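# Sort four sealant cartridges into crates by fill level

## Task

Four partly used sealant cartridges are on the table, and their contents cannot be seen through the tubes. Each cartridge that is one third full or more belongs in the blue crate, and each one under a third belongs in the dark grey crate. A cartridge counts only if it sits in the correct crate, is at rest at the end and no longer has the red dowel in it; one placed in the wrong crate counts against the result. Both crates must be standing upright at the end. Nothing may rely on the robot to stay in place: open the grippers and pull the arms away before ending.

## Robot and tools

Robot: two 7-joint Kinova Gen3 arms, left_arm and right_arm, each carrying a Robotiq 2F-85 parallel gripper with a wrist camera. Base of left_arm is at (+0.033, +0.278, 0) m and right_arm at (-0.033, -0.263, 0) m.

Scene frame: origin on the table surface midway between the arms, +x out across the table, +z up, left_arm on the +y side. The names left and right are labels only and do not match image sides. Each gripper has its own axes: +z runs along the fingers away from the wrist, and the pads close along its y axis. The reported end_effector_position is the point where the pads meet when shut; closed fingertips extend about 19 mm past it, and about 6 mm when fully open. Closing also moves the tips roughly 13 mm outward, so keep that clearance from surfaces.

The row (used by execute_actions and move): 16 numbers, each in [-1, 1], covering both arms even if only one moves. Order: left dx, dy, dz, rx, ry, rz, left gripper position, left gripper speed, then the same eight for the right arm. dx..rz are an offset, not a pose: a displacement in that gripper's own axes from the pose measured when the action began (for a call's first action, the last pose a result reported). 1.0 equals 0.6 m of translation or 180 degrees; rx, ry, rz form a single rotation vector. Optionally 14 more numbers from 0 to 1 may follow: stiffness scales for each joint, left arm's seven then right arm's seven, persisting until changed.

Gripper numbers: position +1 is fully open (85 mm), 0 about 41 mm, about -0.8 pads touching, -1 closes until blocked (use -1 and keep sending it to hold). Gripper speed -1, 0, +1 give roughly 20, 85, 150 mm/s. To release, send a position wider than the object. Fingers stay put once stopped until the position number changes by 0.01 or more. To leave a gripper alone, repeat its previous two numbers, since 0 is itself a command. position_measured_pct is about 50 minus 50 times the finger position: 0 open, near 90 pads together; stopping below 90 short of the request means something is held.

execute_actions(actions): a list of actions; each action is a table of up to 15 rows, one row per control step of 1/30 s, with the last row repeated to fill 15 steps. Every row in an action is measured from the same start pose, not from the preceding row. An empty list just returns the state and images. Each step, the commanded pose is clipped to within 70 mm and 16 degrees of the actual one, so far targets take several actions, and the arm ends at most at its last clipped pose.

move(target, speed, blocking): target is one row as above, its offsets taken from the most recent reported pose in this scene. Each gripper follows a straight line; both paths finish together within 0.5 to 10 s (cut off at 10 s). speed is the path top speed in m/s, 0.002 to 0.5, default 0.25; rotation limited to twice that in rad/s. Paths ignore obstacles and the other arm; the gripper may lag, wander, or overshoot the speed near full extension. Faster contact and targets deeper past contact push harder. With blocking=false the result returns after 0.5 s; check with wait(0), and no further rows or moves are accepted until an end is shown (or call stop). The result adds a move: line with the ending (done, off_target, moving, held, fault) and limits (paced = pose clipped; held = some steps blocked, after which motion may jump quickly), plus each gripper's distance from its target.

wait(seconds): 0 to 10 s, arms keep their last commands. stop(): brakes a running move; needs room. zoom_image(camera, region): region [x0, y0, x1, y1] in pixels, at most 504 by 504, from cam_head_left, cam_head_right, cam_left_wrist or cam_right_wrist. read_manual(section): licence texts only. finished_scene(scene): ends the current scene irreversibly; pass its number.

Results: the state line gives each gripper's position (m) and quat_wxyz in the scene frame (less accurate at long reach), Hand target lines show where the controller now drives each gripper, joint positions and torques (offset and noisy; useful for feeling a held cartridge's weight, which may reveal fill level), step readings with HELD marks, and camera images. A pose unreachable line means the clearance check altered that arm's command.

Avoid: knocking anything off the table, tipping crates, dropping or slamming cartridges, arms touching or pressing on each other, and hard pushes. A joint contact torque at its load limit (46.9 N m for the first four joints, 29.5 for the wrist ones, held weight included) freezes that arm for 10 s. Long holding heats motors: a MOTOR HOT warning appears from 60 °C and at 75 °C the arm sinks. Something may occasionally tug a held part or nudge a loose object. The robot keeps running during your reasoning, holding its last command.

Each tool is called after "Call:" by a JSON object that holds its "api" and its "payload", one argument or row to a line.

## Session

Call:
{"api": "execute_actions", "payload": {
  "actions": []
}}

Scene clock: 0.00 s.
left_arm: end_effector_position=(+0.4332, +0.5547, +0.3079) position_measured_pct=0.0 end_effector_quat_wxyz=(+0.087, -0.141, +0.810, +0.563) | right_arm: end_effector_position=(+0.3376, -0.6174, +0.1985) position_measured_pct=0.0 end_effector_quat_wxyz=(+0.010, +0.927, +0.371, -0.048)
Joint positions: left_arm=[-0.009  0.51  -0.305  1.927 -1.257  1.164  2.672] | right_arm=[ 0.502  0.615  0.428  1.415 -0.159  1.181  0.021]
Joint velocities: left_arm=[-0.    -0.001  0.001 -0.    -0.     0.     0.   ] | right_arm=[-0.001  0.    -0.     0.     0.001  0.     0.   ]
Joint torques (N m, as the joint torque sensors report them, + toward a larger angle): no reading
Motor temperatures (°C, as the motors report them): left_arm=[30 32 25 28 36 30 48] | right_arm=[29 36 28 33 35 32 36]
Hand target (left_arm): +0.433, +0.555, +0.308; +0.087, -0.141, +0.810, +0.563
Hand target (right_arm): +0.338, -0.617, +0.199; +0.010, +0.927, +0.371, -0.048
Joint stiffness scale: left_arm=[1. 1. 1. 1. 1. 1. 1.] | right_arm=[1. 1. 1. 1. 1. 1. 1.]

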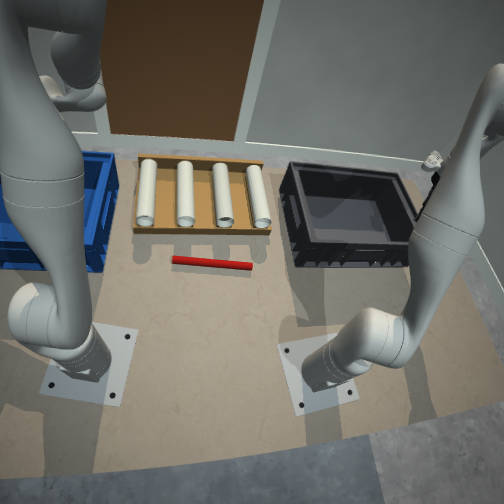

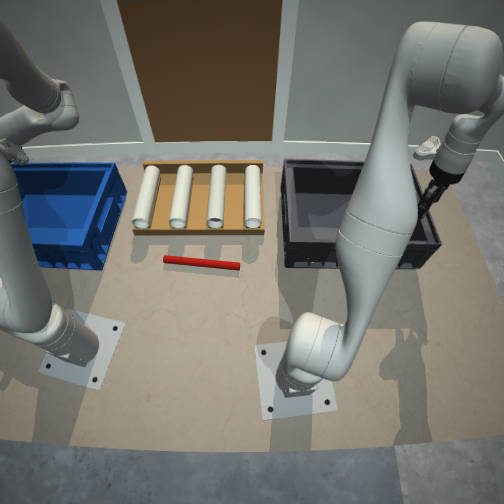

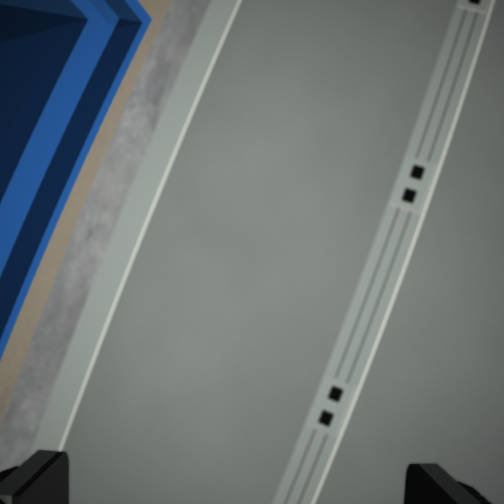

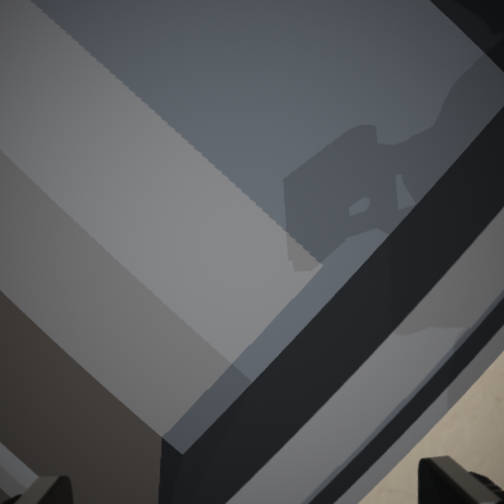

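Call:
{"api": "move", "payload": {
  "target": [0.385, -0.345, -0.689, 0.2412, 0.3294, -0.3391, 1, 0, 0.753, -0.451, -0.4425, -0.0392, 0.0082, -0.7567, 1, 0],
  "speed": 0.3
}}

Scene clock: 37.20 s.
left_arm: end_effector_position=(+0.2910, +0.0738, +0.1989) position_measured_pct=0.0 end_effector_quat_wxyz=(-0.002, +0.706, -0.709, -0.004) | right_arm: end_effector_position=(+0.4967, -0.0938, +0.4268) position_measured_pct=0.0 end_effector_quat_wxyz=(+0.002, +0.001, +1.000, +0.008)
Joint positions: left_arm=[ 0.418  0.187 -0.026  2.025 -0.002  0.936  3.735] | right_arm=[-0.204  0.686 -0.19   0.467  0.117  1.985  1.171]
Joint velocities: left_arm=[ 0.005 -0.001  0.    -0.    -0.     0.001 -0.   ] | right_arm=[-0.003  0.006 -0.    -0.004  0.001  0.003  0.   ]
Joint torques (N m, as the joint torque sensors report them, + toward a larger angle): left_arm=[ -0.16 -11.56  -0.41  -7.44  -0.23   0.21   0.08] | right_arm=[  0.68 -20.19   0.44  -8.69  -0.26   0.37   0.16]
Motor temperatures (°C, as the motors report them): left_arm=[30 32 25 28 36 30 48] | right_arm=[29 36 28 33 35 32 36]
Hand target (left_arm): +0.289, +0.071, +0.199; +0.000, +0.707, -0.707, -0.001
Hand target (right_arm): +0.497, -0.096, +0.426; +0.001, +0.000, +1.000, +0.003
Off the commanded pose (left_arm): 0.004 m, 1 deg.
Off the commanded pose (right_arm): 0.004 m, 1 deg.
Joint stiffness scale: left_arm=[1. 1. 1. 1. 1. 1. 1.] | right_arm=[1. 1. 1. 1. 1. 1. 1.]
move: off_target (left_arm, right_arm)

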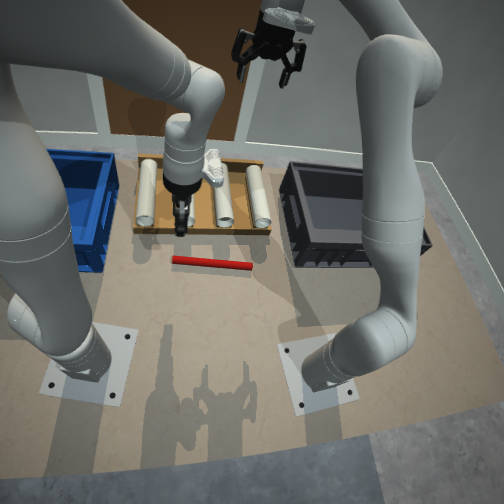

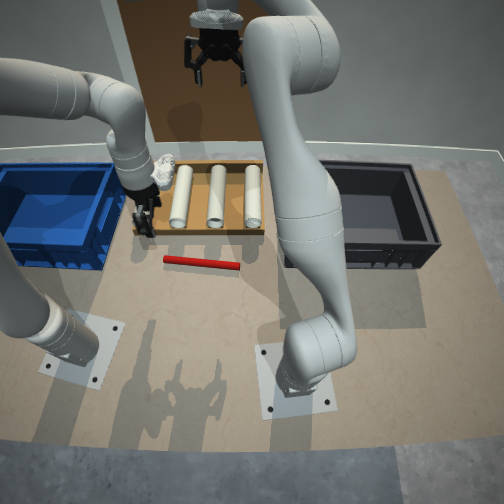

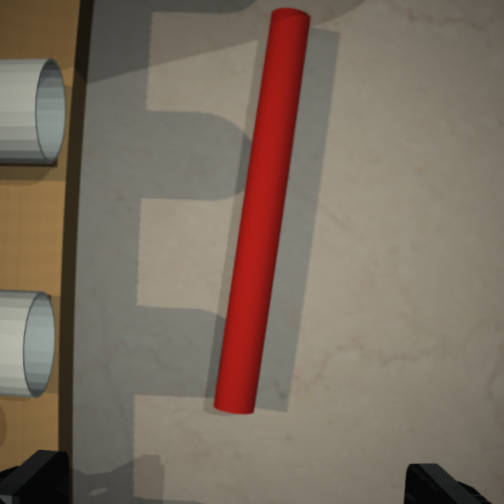

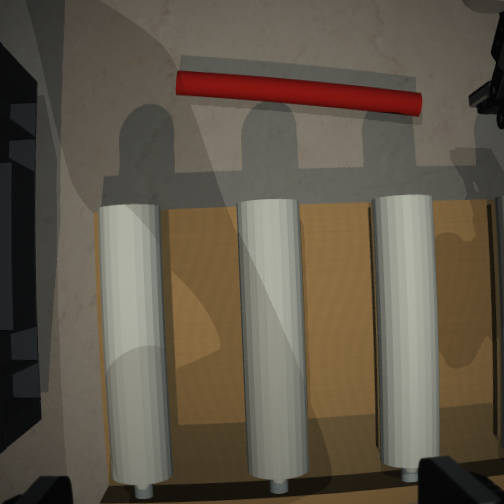

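Call:
{"api": "move", "payload": {
  "target": [0.003, 0.002, 0.27, 0, 0, 0.038, 1, 0, 0, 0, 0, 0, 0, 0, 1, 0],
  "speed": 0.15
}}

Scene clock: 49.60 s.
left_arm: end_effector_position=(+0.2915, +0.0742, +0.0388) position_measured_pct=0.0 end_effector_quat_wxyz=(-0.004, +0.665, -0.747, -0.004) | right_arm: end_effector_position=(+0.4968, -0.0936, +0.4265) position_measured_pct=0.0 end_effector_quat_wxyz=(+0.002, +0.001, +1.000, +0.008)
Joint positions: left_arm=[ 0.41   0.546 -0.018  2.235 -0.002  0.366  3.627] | right_arm=[-0.204  0.687 -0.19   0.467  0.117  1.985  1.171]
Joint velocities: left_arm=[ 0.     0.003  0.    -0.     0.     0.    -0.   ] | right_arm=[-0.001 -0.     0.     0.001  0.    -0.     0.002]
Joint torques (N m, as the joint torque sensors report them, + toward a larger angle): left_arm=[ -0.1  -14.42  -0.14  -3.14  -0.02   0.08   0.17] | right_arm=[  0.41 -20.53  -0.23  -8.07   0.01   0.33   0.21]
Motor temperatures (°C, as the motors report them): left_arm=[30 32 24 28 36 30 48] | right_arm=[29 36 28 33 35 32 36]
Hand target (left_arm): +0.290, +0.074, +0.037; +0.003, -0.662, +0.749, +0.004
Hand target (right_arm): +0.497, -0.094, +0.427; +0.002, +0.001, +1.000, +0.008
Off the commanded pose (left_arm): 0.003 m, 1 deg.
Off the commanded pose (right_arm): 0.000 m, 0 deg.
Joint stiffness scale: left_arm=[1. 1. 1. 1. 1. 1. 1.] | right_arm=[1. 1. 1. 1. 1. 1. 1.]
move: done

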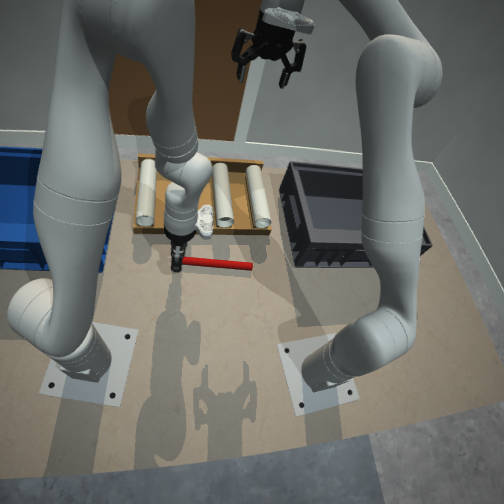

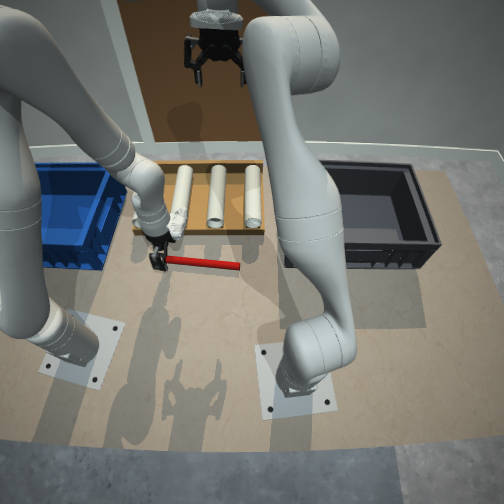

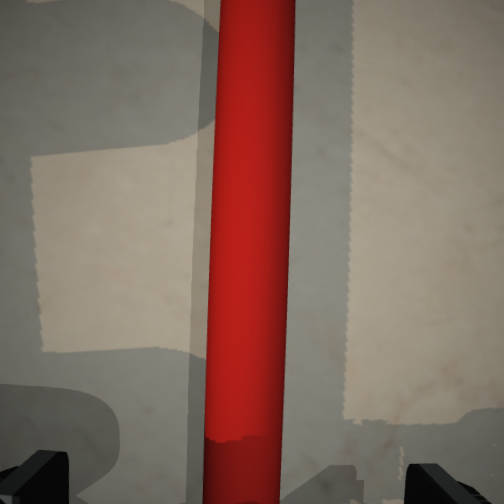

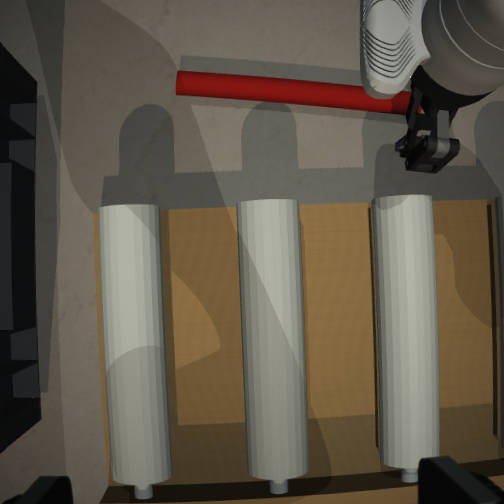

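Call:
{"api": "move", "payload": {
  "target": [0.01, 0.001, 0.028, 0, 0, 0, 1, 0, 0, 0, 0, 0, 0, 0, 1, 0],
  "speed": 0.05
}}

Call:
{"api": "move", "payload": {
  "target": [0, 0, 0, 0, 0, 0, -1, 0, 0, 0, 0, 0, 0, 0, 1, 0]
}}

Call:
{"api": "move", "payload": {
  "target": [0, 0, -0.1, 0, 0, 0, -1, 0, 0, 0, 0, 0, 0, 0, 1, 0],
  "speed": 0.12
}}

Scene clock: 57.60 s.
left_arm: end_effector_position=(+0.2907, +0.0692, +0.0234) position_measured_pct=0.0 end_effector_quat_wxyz=(-0.004, +0.662, -0.749, -0.004) | right_arm: end_effector_position=(+0.4968, -0.0936, +0.4265) position_measured_pct=0.0 end_effector_quat_wxyz=(+0.002, +0.001, +1.000, +0.008)
Joint positions: left_arm=[ 0.425  0.593 -0.018  2.235 -0.002  0.32   3.634] | right_arm=[-0.204  0.687 -0.19   0.467  0.117  1.985  1.171]
Joint velocities: left_arm=[ 0.002  0.007 -0.001 -0.     0.    -0.    -0.   ] | right_arm=[-0.     0.    -0.    -0.002  0.     0.    -0.   ]
Joint torques (N m, as the joint torque sensors report them, + toward a larger angle): left_arm=[ -0.68 -14.72   0.04  -3.05  -0.25   0.12   0.06] | right_arm=[  0.25 -20.37   0.11  -8.25   0.28   0.32   0.19]
Motor temperatures (°C, as the motors report them): left_arm=[30 32 25 28 36 30 48] | right_arm=[29 36 28 33 35 32 36]
Hand target (left_arm): +0.290, +0.069, +0.022; +0.004, -0.665, +0.747, +0.004
Hand target (right_arm): +0.497, -0.094, +0.427; +0.002, +0.001, +1.000, +0.008
Off the commanded pose (left_arm): 0.002 m, 0 deg.
Off the commanded pose (right_arm): 0.000 m, 0 deg.
Joint stiffness scale: left_arm=[1. 1. 1. 1. 1. 1. 1.] | right_arm=[1. 1. 1. 1. 1. 1. 1.]
move: done

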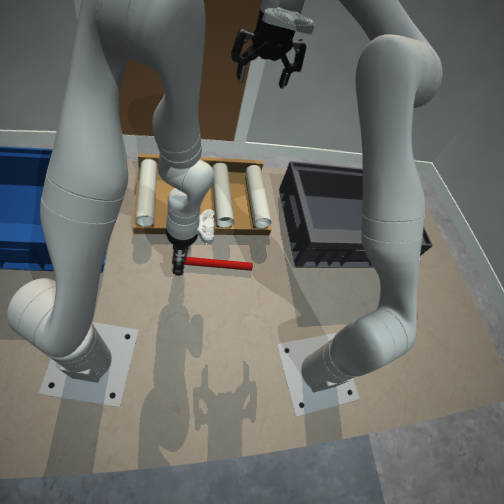

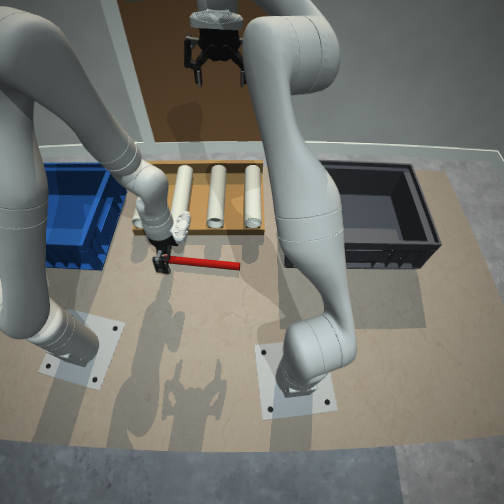

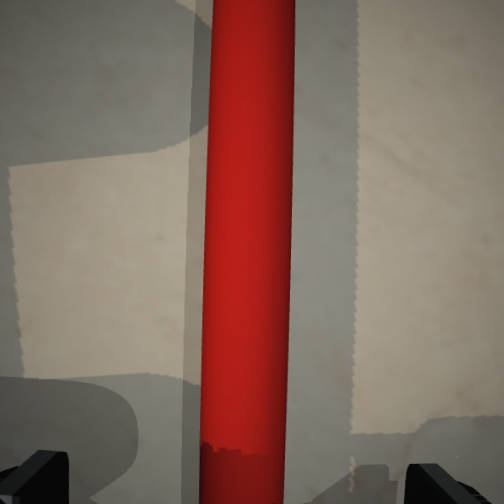

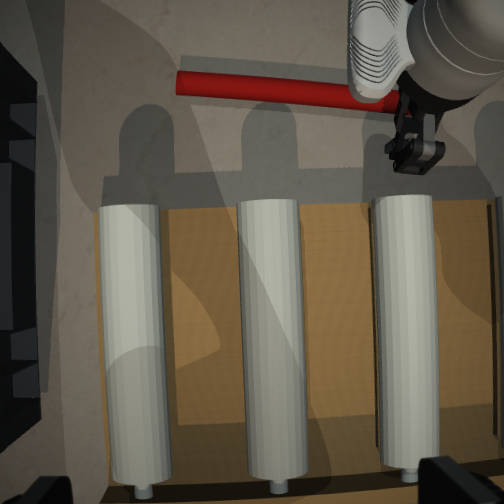

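Scene clock: 58.73 s.
left_arm: end_effector_position=(+0.2908, +0.0691, +0.0237) position_measured_pct=72.6 end_effector_quat_wxyz=(-0.004, +0.662, -0.749, -0.004) | right_arm: end_effector_position=(+0.4968, -0.0936, +0.4265) position_measured_pct=0.0 end_effector_quat_wxyz=(+0.002, +0.001, +1.000, +0.008)
Joint positions: left_arm=[ 0.425  0.592 -0.018  2.235 -0.002  0.32   3.634] | right_arm=[-0.204  0.687 -0.19   0.467  0.117  1.985  1.171]
Joint velocities: left_arm=[ 0.001 -0.001 -0.     0.     0.     0.001  0.   ] | right_arm=[-0.     0.    -0.     0.002  0.001 -0.002 -0.002]
Joint torques (N m, as the joint torque sensors report them, + toward a larger angle): left_arm=[  0.04 -11.5   -0.22  -4.    -0.09  -1.4    0.19] | right_arm=[  0.3  -20.97   0.3   -8.32   0.12   0.17   0.34]
Motor temperatures (°C, as the motors report them): left_arm=[30 32 24 28 36 30 48] | right_arm=[29 36 28 33 35 32 36]
Hand target (left_arm): +0.291, +0.069, +0.023; +0.004, -0.662, +0.749, +0.004
Hand target (right_arm): +0.497, -0.094, +0.427; +0.002, +0.001, +1.000, +0.008
Off the commanded pose (left_arm): 0.000 m, 0 deg.
Off the commanded pose (right_arm): 0.000 m, 0 deg.
Joint stiffness scale: left_arm=[1. 1. 1. 1. 1. 1. 1.] | right_arm=[1. 1. 1. 1. 1. 1. 1.]
move: done

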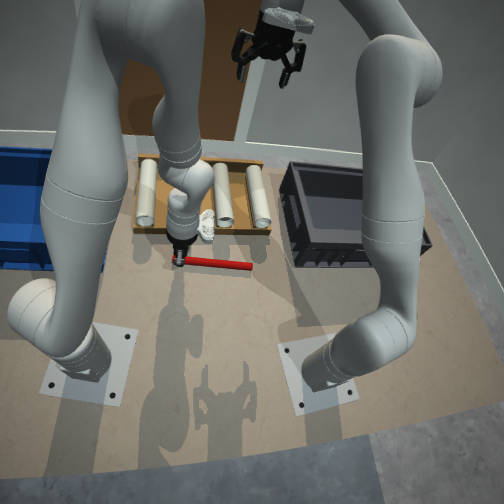

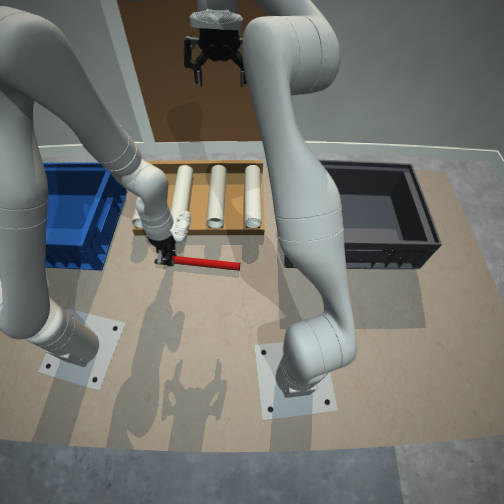

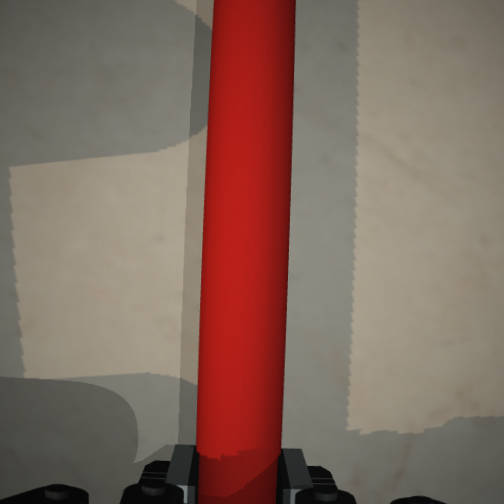

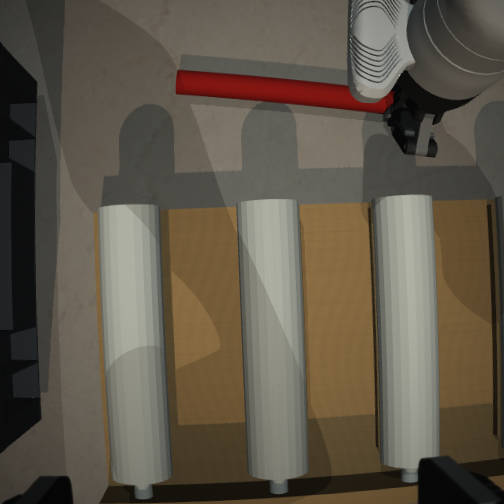

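Scene clock: 59.73 s.
left_arm: end_effector_position=(+0.2897, +0.0688, +0.0818) position_measured_pct=72.6 end_effector_quat_wxyz=(-0.003, +0.662, -0.749, -0.004) | right_arm: end_effector_position=(+0.4968, -0.0936, +0.4265) position_measured_pct=0.0 end_effector_quat_wxyz=(+0.002, +0.001, +1.000, +0.008)
Joint positions: left_arm=[ 0.426  0.434 -0.018  2.191 -0.002  0.523  3.634] | right_arm=[-0.204  0.687 -0.19   0.467  0.117  1.985  1.171]
Joint velocities: left_arm=[ 0.001 -0.004 -0.    -0.    -0.     0.     0.001] | right_arm=[ 0.     0.    -0.     0.002 -0.001  0.002 -0.001]
Joint torques (N m, as the joint torque sensors report them, + toward a larger angle): left_arm=[  0.02 -14.04  -0.45  -4.57  -0.18   0.11   0.12] | right_arm=[  0.37 -20.34  -0.17  -7.85   0.1    0.22   0.43]
Motor temperatures (°C, as the motors report them): left_arm=[30 32 24 28 36 30 48] | right_arm=[29 36 28 33 35 32 36]
Hand target (left_arm): +0.291, +0.068, +0.084; +0.004, -0.662, +0.749, +0.004
Hand target (right_arm): +0.497, -0.094, +0.427; +0.002, +0.001, +1.000, +0.008
Off the commanded pose (left_arm): 0.002 m, 0 deg.
Off the commanded pose (right_arm): 0.000 m, 0 deg.
Joint stiffness scale: left_arm=[1. 1. 1. 1. 1. 1. 1.] | right_arm=[1. 1. 1. 1. 1. 1. 1.]
move: done

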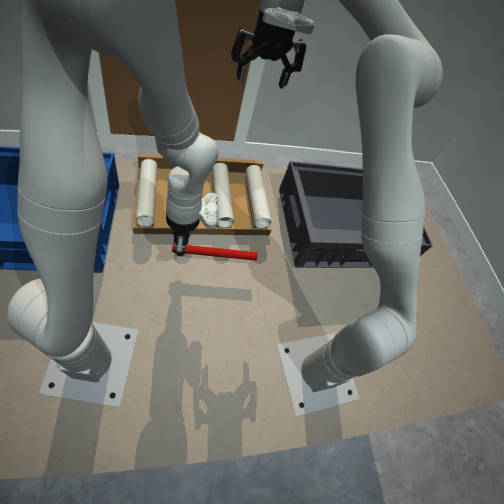

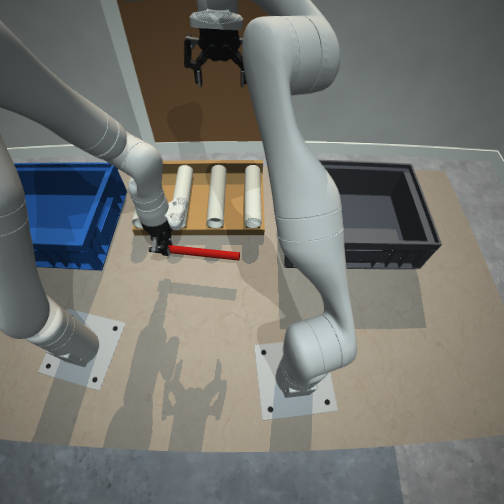

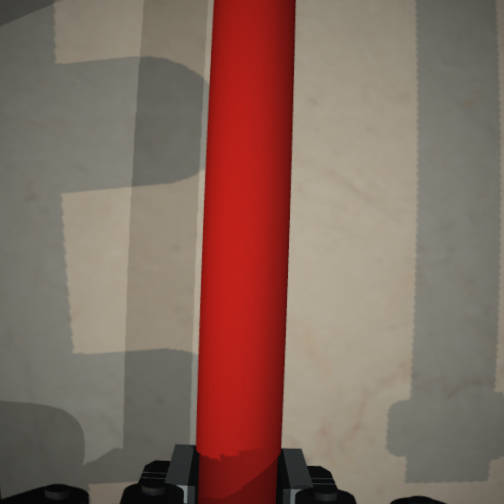

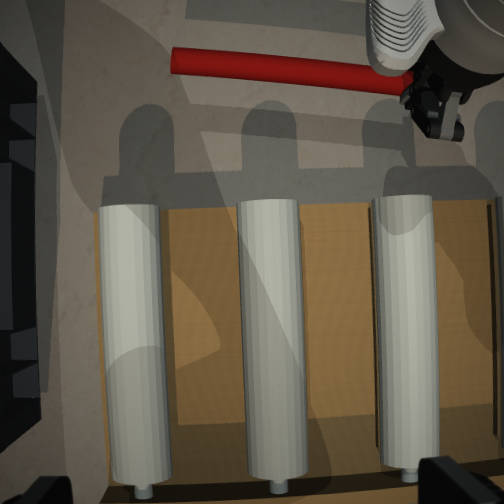

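Call:
{"api": "execute_actions", "payload": {
  "actions": []
}}

Scene clock: 88.80 s.
left_arm: end_effector_position=(+0.2898, +0.0687, +0.0820) position_measured_pct=72.6 end_effector_quat_wxyz=(-0.003, +0.662, -0.749, -0.004) | right_arm: end_effector_position=(+0.4968, -0.0936, +0.4265) position_measured_pct=0.0 end_effector_quat_wxyz=(+0.002, +0.001, +1.000, +0.008)
Joint positions: left_arm=[ 0.426  0.433 -0.018  2.191 -0.002  0.523  3.634] | right_arm=[-0.204  0.687 -0.19   0.467  0.117  1.985  1.171]
Joint velocities: left_arm=[-0.002  0.002 -0.001  0.    -0.     0.001  0.   ] | right_arm=[-0.     0.    -0.    -0.002 -0.001  0.001  0.   ]
Joint torques (N m, as the joint torque sensors report them, + toward a larger angle): left_arm=[ -0.44 -14.06  -0.25  -4.68  -0.11  -0.19   0.05] | right_arm=[  0.03 -19.94   0.27  -8.19   0.25   0.12   0.09]
Motor temperatures (°C, as the motors report them): left_arm=[30 32 24 28 36 30 48] | right_arm=[29 36 28 33 35 32 36]
Hand target (left_arm): +0.291, +0.068, +0.084; +0.004, -0.662, +0.749, +0.004
Hand target (right_arm): +0.497, -0.094, +0.427; +0.002, +0.001, +1.000, +0.008
Off the commanded pose (left_arm): 0.002 m, 0 deg.
Off the commanded pose (right_arm): 0.000 m, 0 deg.
Joint stiffness scale: left_arm=[1. 1. 1. 1. 1. 1. 1.] | right_arm=[1. 1. 1. 1. 1. 1. 1.]

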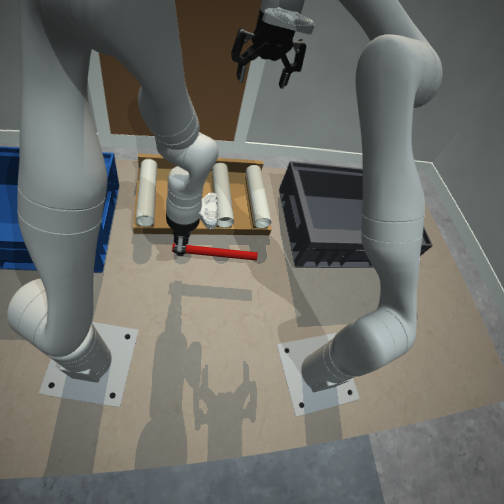

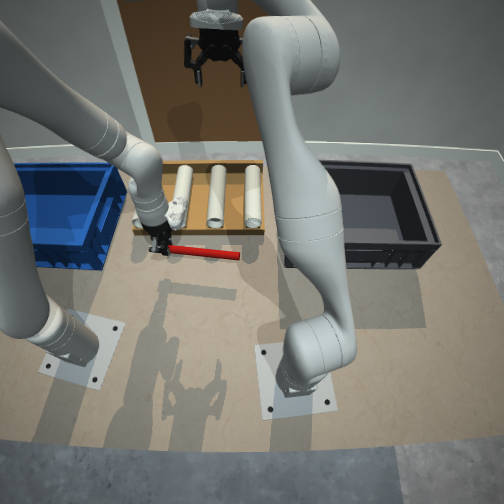

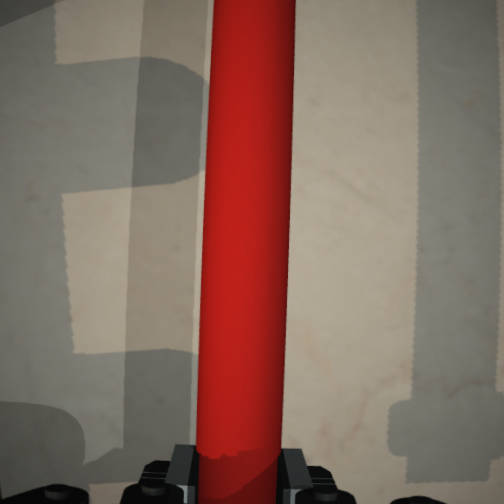

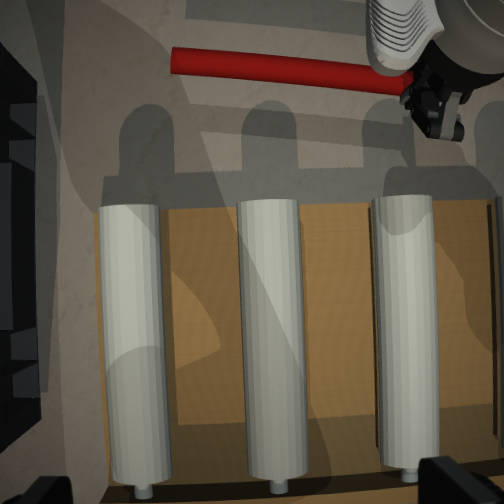

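Call:
{"api": "move", "payload": {
  "target": [0.0587, 0.2277, 0, 0, 0, 0, -1, 0, 0, 0, 0, 0, 0, 0, 1, 0],
  "speed": 0.2
}}

Call:
{"api": "move", "payload": {
  "target": [0, 0, 0, 0, 0, -0.539, -1, 0, 0, 0, 0, 0, 0, 0, 1, 0],
  "speed": 0.3
}}

Scene clock: 108.00 s.
left_arm: end_effector_position=(+0.1489, +0.0509, +0.0812) position_measured_pct=72.6 end_effector_quat_wxyz=(-0.002, +0.663, -0.749, -0.007) | right_arm: end_effector_position=(+0.4968, -0.0936, +0.4265) position_measured_pct=0.0 end_effector_quat_wxyz=(+0.002, +0.001, +1.000, +0.008)
Joint positions: left_arm=[ 0.794  0.331  0.007  2.416 -0.009  0.408  4.033] | right_arm=[-0.204  0.687 -0.19   0.467  0.117  1.985  1.171]
Joint velocities: left_arm=[ 0.014 -0.    -0.001  0.     0.     0.001  0.   ] | right_arm=[ 0.    -0.     0.     0.001  0.001 -0.    -0.001]
Joint torques (N m, as the joint torque sensors report them, + toward a larger angle): left_arm=[  0.26 -10.81  -0.27  -3.57  -0.06   0.14   0.24] | right_arm=[  0.29 -20.56  -0.08  -8.3    0.15   0.13   0.39]
Motor temperatures (°C, as the motors report them): left_arm=[30 32 24 28 36 30 48] | right_arm=[29 36 28 33 35 32 36]
Hand target (left_arm): +0.150, +0.051, +0.082; +0.003, -0.663, +0.749, +0.004
Hand target (right_arm): +0.497, -0.094, +0.427; +0.002, +0.001, +1.000, +0.008
Off the commanded pose (left_arm): 0.001 m, 0 deg.
Off the commanded pose (right_arm): 0.000 m, 0 deg.
Joint stiffness scale: left_arm=[1. 1. 1. 1. 1. 1. 1.] | right_arm=[1. 1. 1. 1. 1. 1. 1.]
move: done

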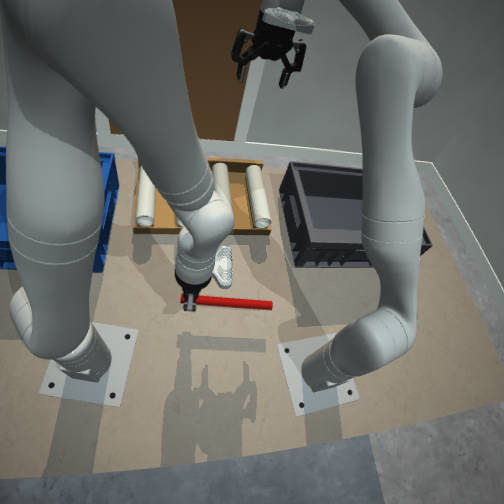

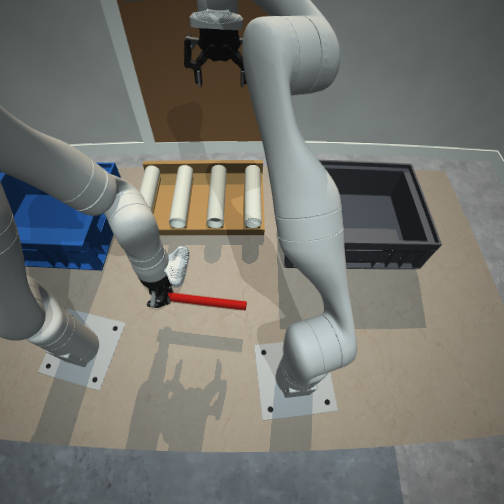

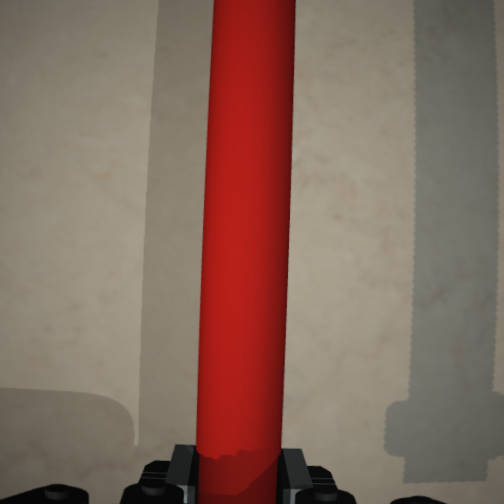

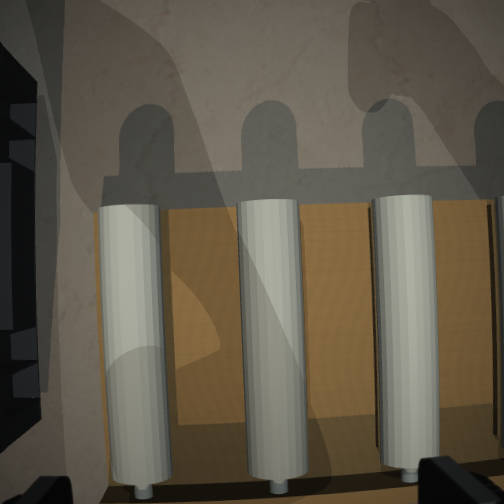

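Scene clock: 111.23 s.
left_arm: end_effector_position=(+0.1491, +0.0505, +0.0816) position_measured_pct=72.6 end_effector_quat_wxyz=(-0.004, +1.000, -0.002, -0.002) | right_arm: end_effector_position=(+0.4968, -0.0936, +0.4265) position_measured_pct=0.0 end_effector_quat_wxyz=(+0.002, +0.001, +1.000, +0.008)
Joint positions: left_arm=[ 1.084  0.344 -0.353  2.409  0.28   0.432  5.406] | right_arm=[-0.204  0.687 -0.19   0.467  0.117  1.985  1.171]
Joint velocities: left_arm=[ 0.005  0.001  0.    -0.001  0.     0.     0.015] | right_arm=[-0.     0.001  0.     0.001  0.001  0.     0.003]
Joint torques (N m, as the joint torque sensors report them, + toward a larger angle): left_arm=[ -0.17 -10.96  -1.04  -3.54  -0.13  -0.04   0.21] | right_arm=[  0.4  -20.39   0.03  -8.22  -0.15   0.4    0.29]
Motor temperatures (°C, as the motors report them): left_arm=[30 32 24 28 36 30 48] | right_arm=[29 36 28 33 35 32 36]
Hand target (left_arm): +0.149, +0.051, +0.081; -0.006, +1.000, +0.000, -0.003
Hand target (right_arm): +0.497, -0.094, +0.427; +0.002, +0.001, +1.000, +0.008
Off the commanded pose (left_arm): 0.001 m, 0 deg.
Off the commanded pose (right_arm): 0.000 m, 0 deg.
Joint stiffness scale: left_arm=[1. 1. 1. 1. 1. 1. 1.] | right_arm=[1. 1. 1. 1. 1. 1. 1.]
move: done

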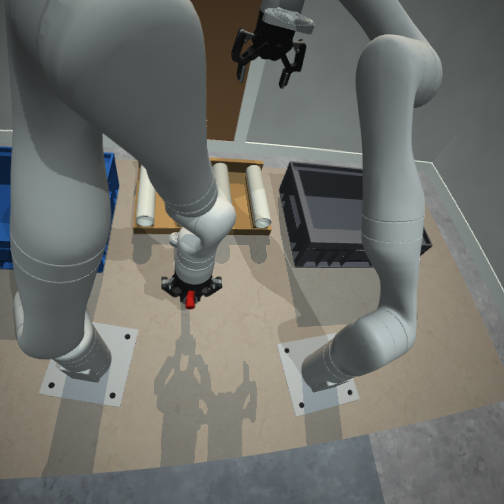

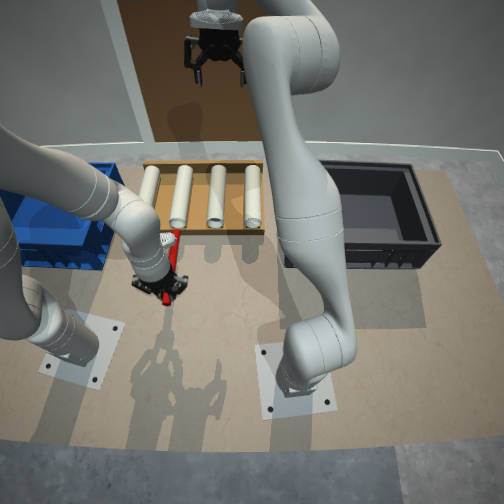

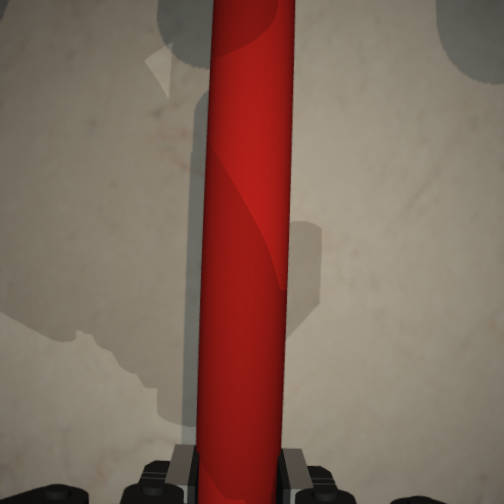

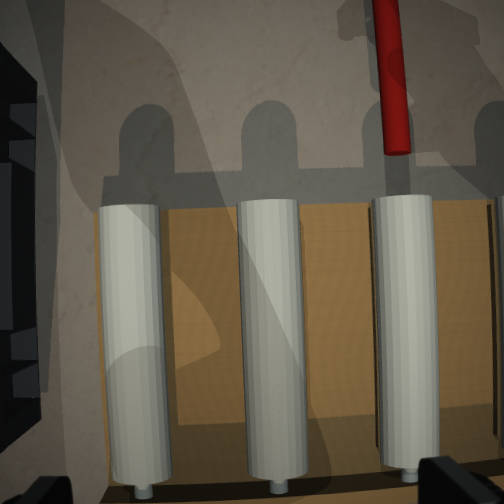

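Call:
{"api": "move", "payload": {
  "target": [0.0, 0, 0.034, 0, 0, 0.015, -1, 0, 0, 0, 0, 0, 0, 0, 1, 0],
  "speed": 0.1
}}

Scene clock: 117.13 s.
left_arm: end_effector_position=(+0.1502, +0.0501, +0.0627) position_measured_pct=72.6 end_effector_quat_wxyz=(-0.004, +1.000, -0.026, -0.001) | right_arm: end_effector_position=(+0.4968, -0.0936, +0.4265) position_measured_pct=0.0 end_effector_quat_wxyz=(+0.002, +0.001, +1.000, +0.008)
Joint positions: left_arm=[ 1.023  0.403 -0.284  2.432  0.323  0.345  5.319] | right_arm=[-0.204  0.687 -0.19   0.467  0.117  1.985  1.171]
Joint velocities: left_arm=[-0.018  0.006  0.01   0.001 -0.    -0.004  0.   ] | right_arm=[ 0.     0.    -0.     0.001 -0.001  0.001 -0.001]
Joint torques (N m, as the joint torque sensors report them, + toward a larger angle): left_arm=[ -0.12 -11.38  -1.36  -3.05  -0.23  -0.15   0.17] | right_arm=[  0.55 -20.76   0.26  -8.62   0.31   0.27   0.14]
Motor temperatures (°C, as the motors report them): left_arm=[30 32 24 28 36 30 48] | right_arm=[29 37 28 33 35 32 36]
Hand target (left_arm): +0.149, +0.051, +0.061; -0.004, +1.000, -0.026, -0.002
Hand target (right_arm): +0.497, -0.094, +0.427; +0.002, +0.001, +1.000, +0.008
Off the commanded pose (left_arm): 0.002 m, 0 deg.
Off the commanded pose (right_arm): 0.000 m, 0 deg.
Joint stiffness scale: left_arm=[1. 1. 1. 1. 1. 1. 1.] | right_arm=[1. 1. 1. 1. 1. 1. 1.]
move: done

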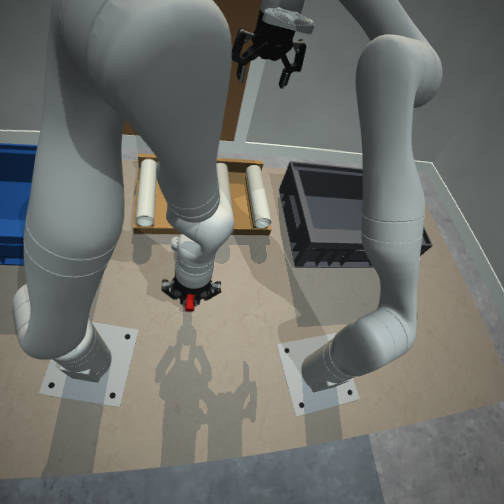

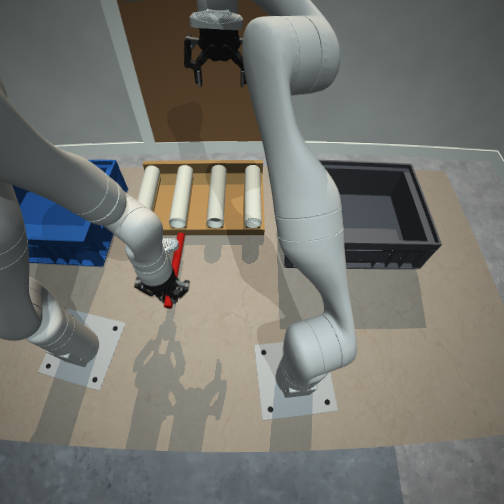

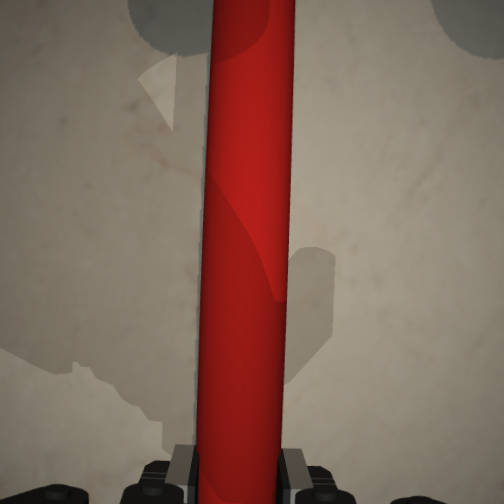

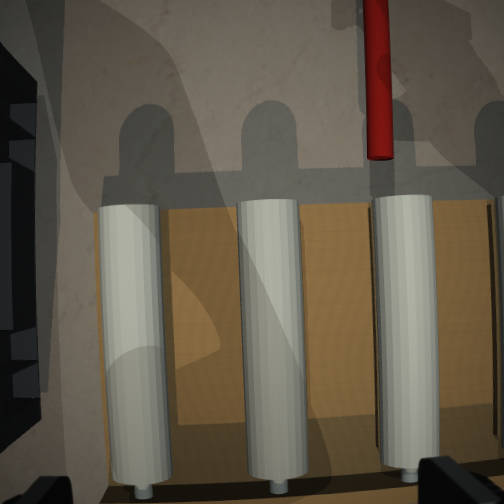

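Call:
{"api": "move", "payload": {
  "target": [0.03, -0.03, 0.002, 0, 0, 0, -1, 0, 0, 0, 0, 0, 0, 0, 1, 0],
  "speed": 0.08
}}

Scene clock: 124.27 s.
left_arm: end_effector_position=(+0.1694, +0.0678, +0.0611) position_measured_pct=72.6 end_effector_quat_wxyz=(-0.006, +1.000, -0.025, -0.002) | right_arm: end_effector_position=(+0.4968, -0.0936, +0.4265) position_measured_pct=0.0 end_effector_quat_wxyz=(+0.002, +0.001, +1.000, +0.008)
Joint positions: left_arm=[ 0.923  0.404 -0.283  2.446  0.323  0.334  5.221] | right_arm=[-0.204  0.687 -0.19   0.467  0.117  1.985  1.171]
Joint velocities: left_arm=[-0.014 -0.     0.002  0.     0.    -0.001  0.   ] | right_arm=[-0. -0.  0. -0. -0.  0. -0.]
Joint torques (N m, as the joint torque sensors report them, + toward a larger angle): left_arm=[ -0.17 -11.42  -0.79  -3.07  -0.39   0.15   0.18] | right_arm=[  0.3  -20.16   0.01  -8.57   0.19   0.45   0.48]
Motor temperatures (°C, as the motors report them): left_arm=[30 32 24 28 36 30 48] | right_arm=[29 37 28 33 35 32 36]
Hand target (left_arm): +0.169, +0.067, +0.062; -0.004, +1.000, -0.026, -0.001
Hand target (right_arm): +0.497, -0.094, +0.427; +0.002, +0.001, +1.000, +0.008
Off the commanded pose (left_arm): 0.001 m, 0 deg.
Off the commanded pose (right_arm): 0.000 m, 0 deg.
Joint stiffness scale: left_arm=[1. 1. 1. 1. 1. 1. 1.] | right_arm=[1. 1. 1. 1. 1. 1. 1.]
move: done

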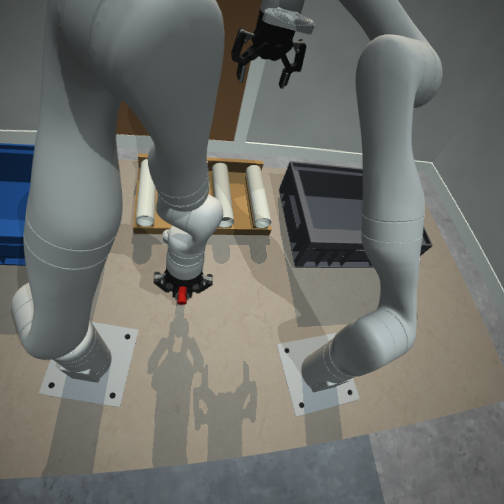

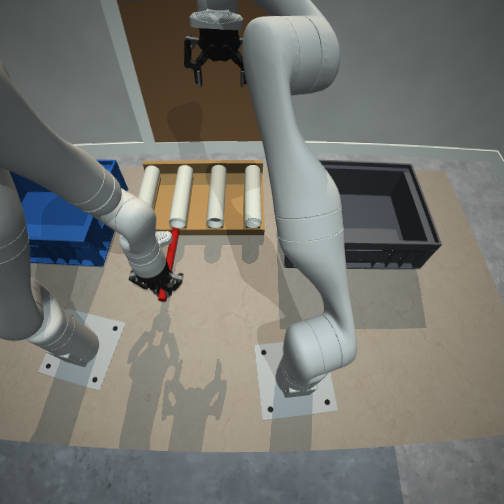

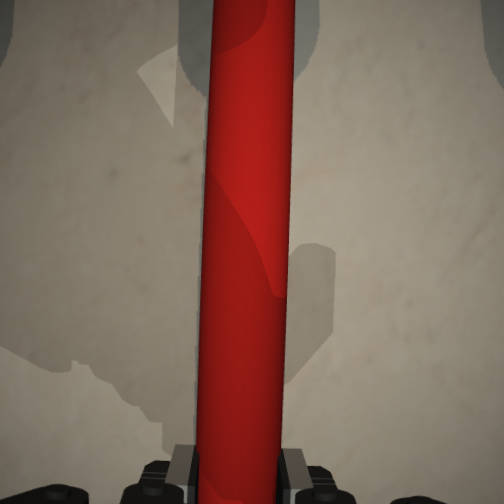

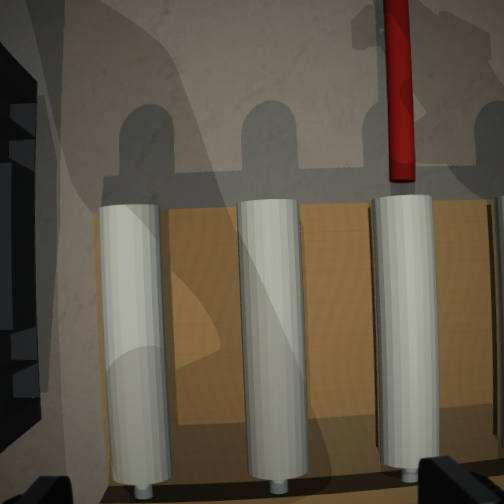

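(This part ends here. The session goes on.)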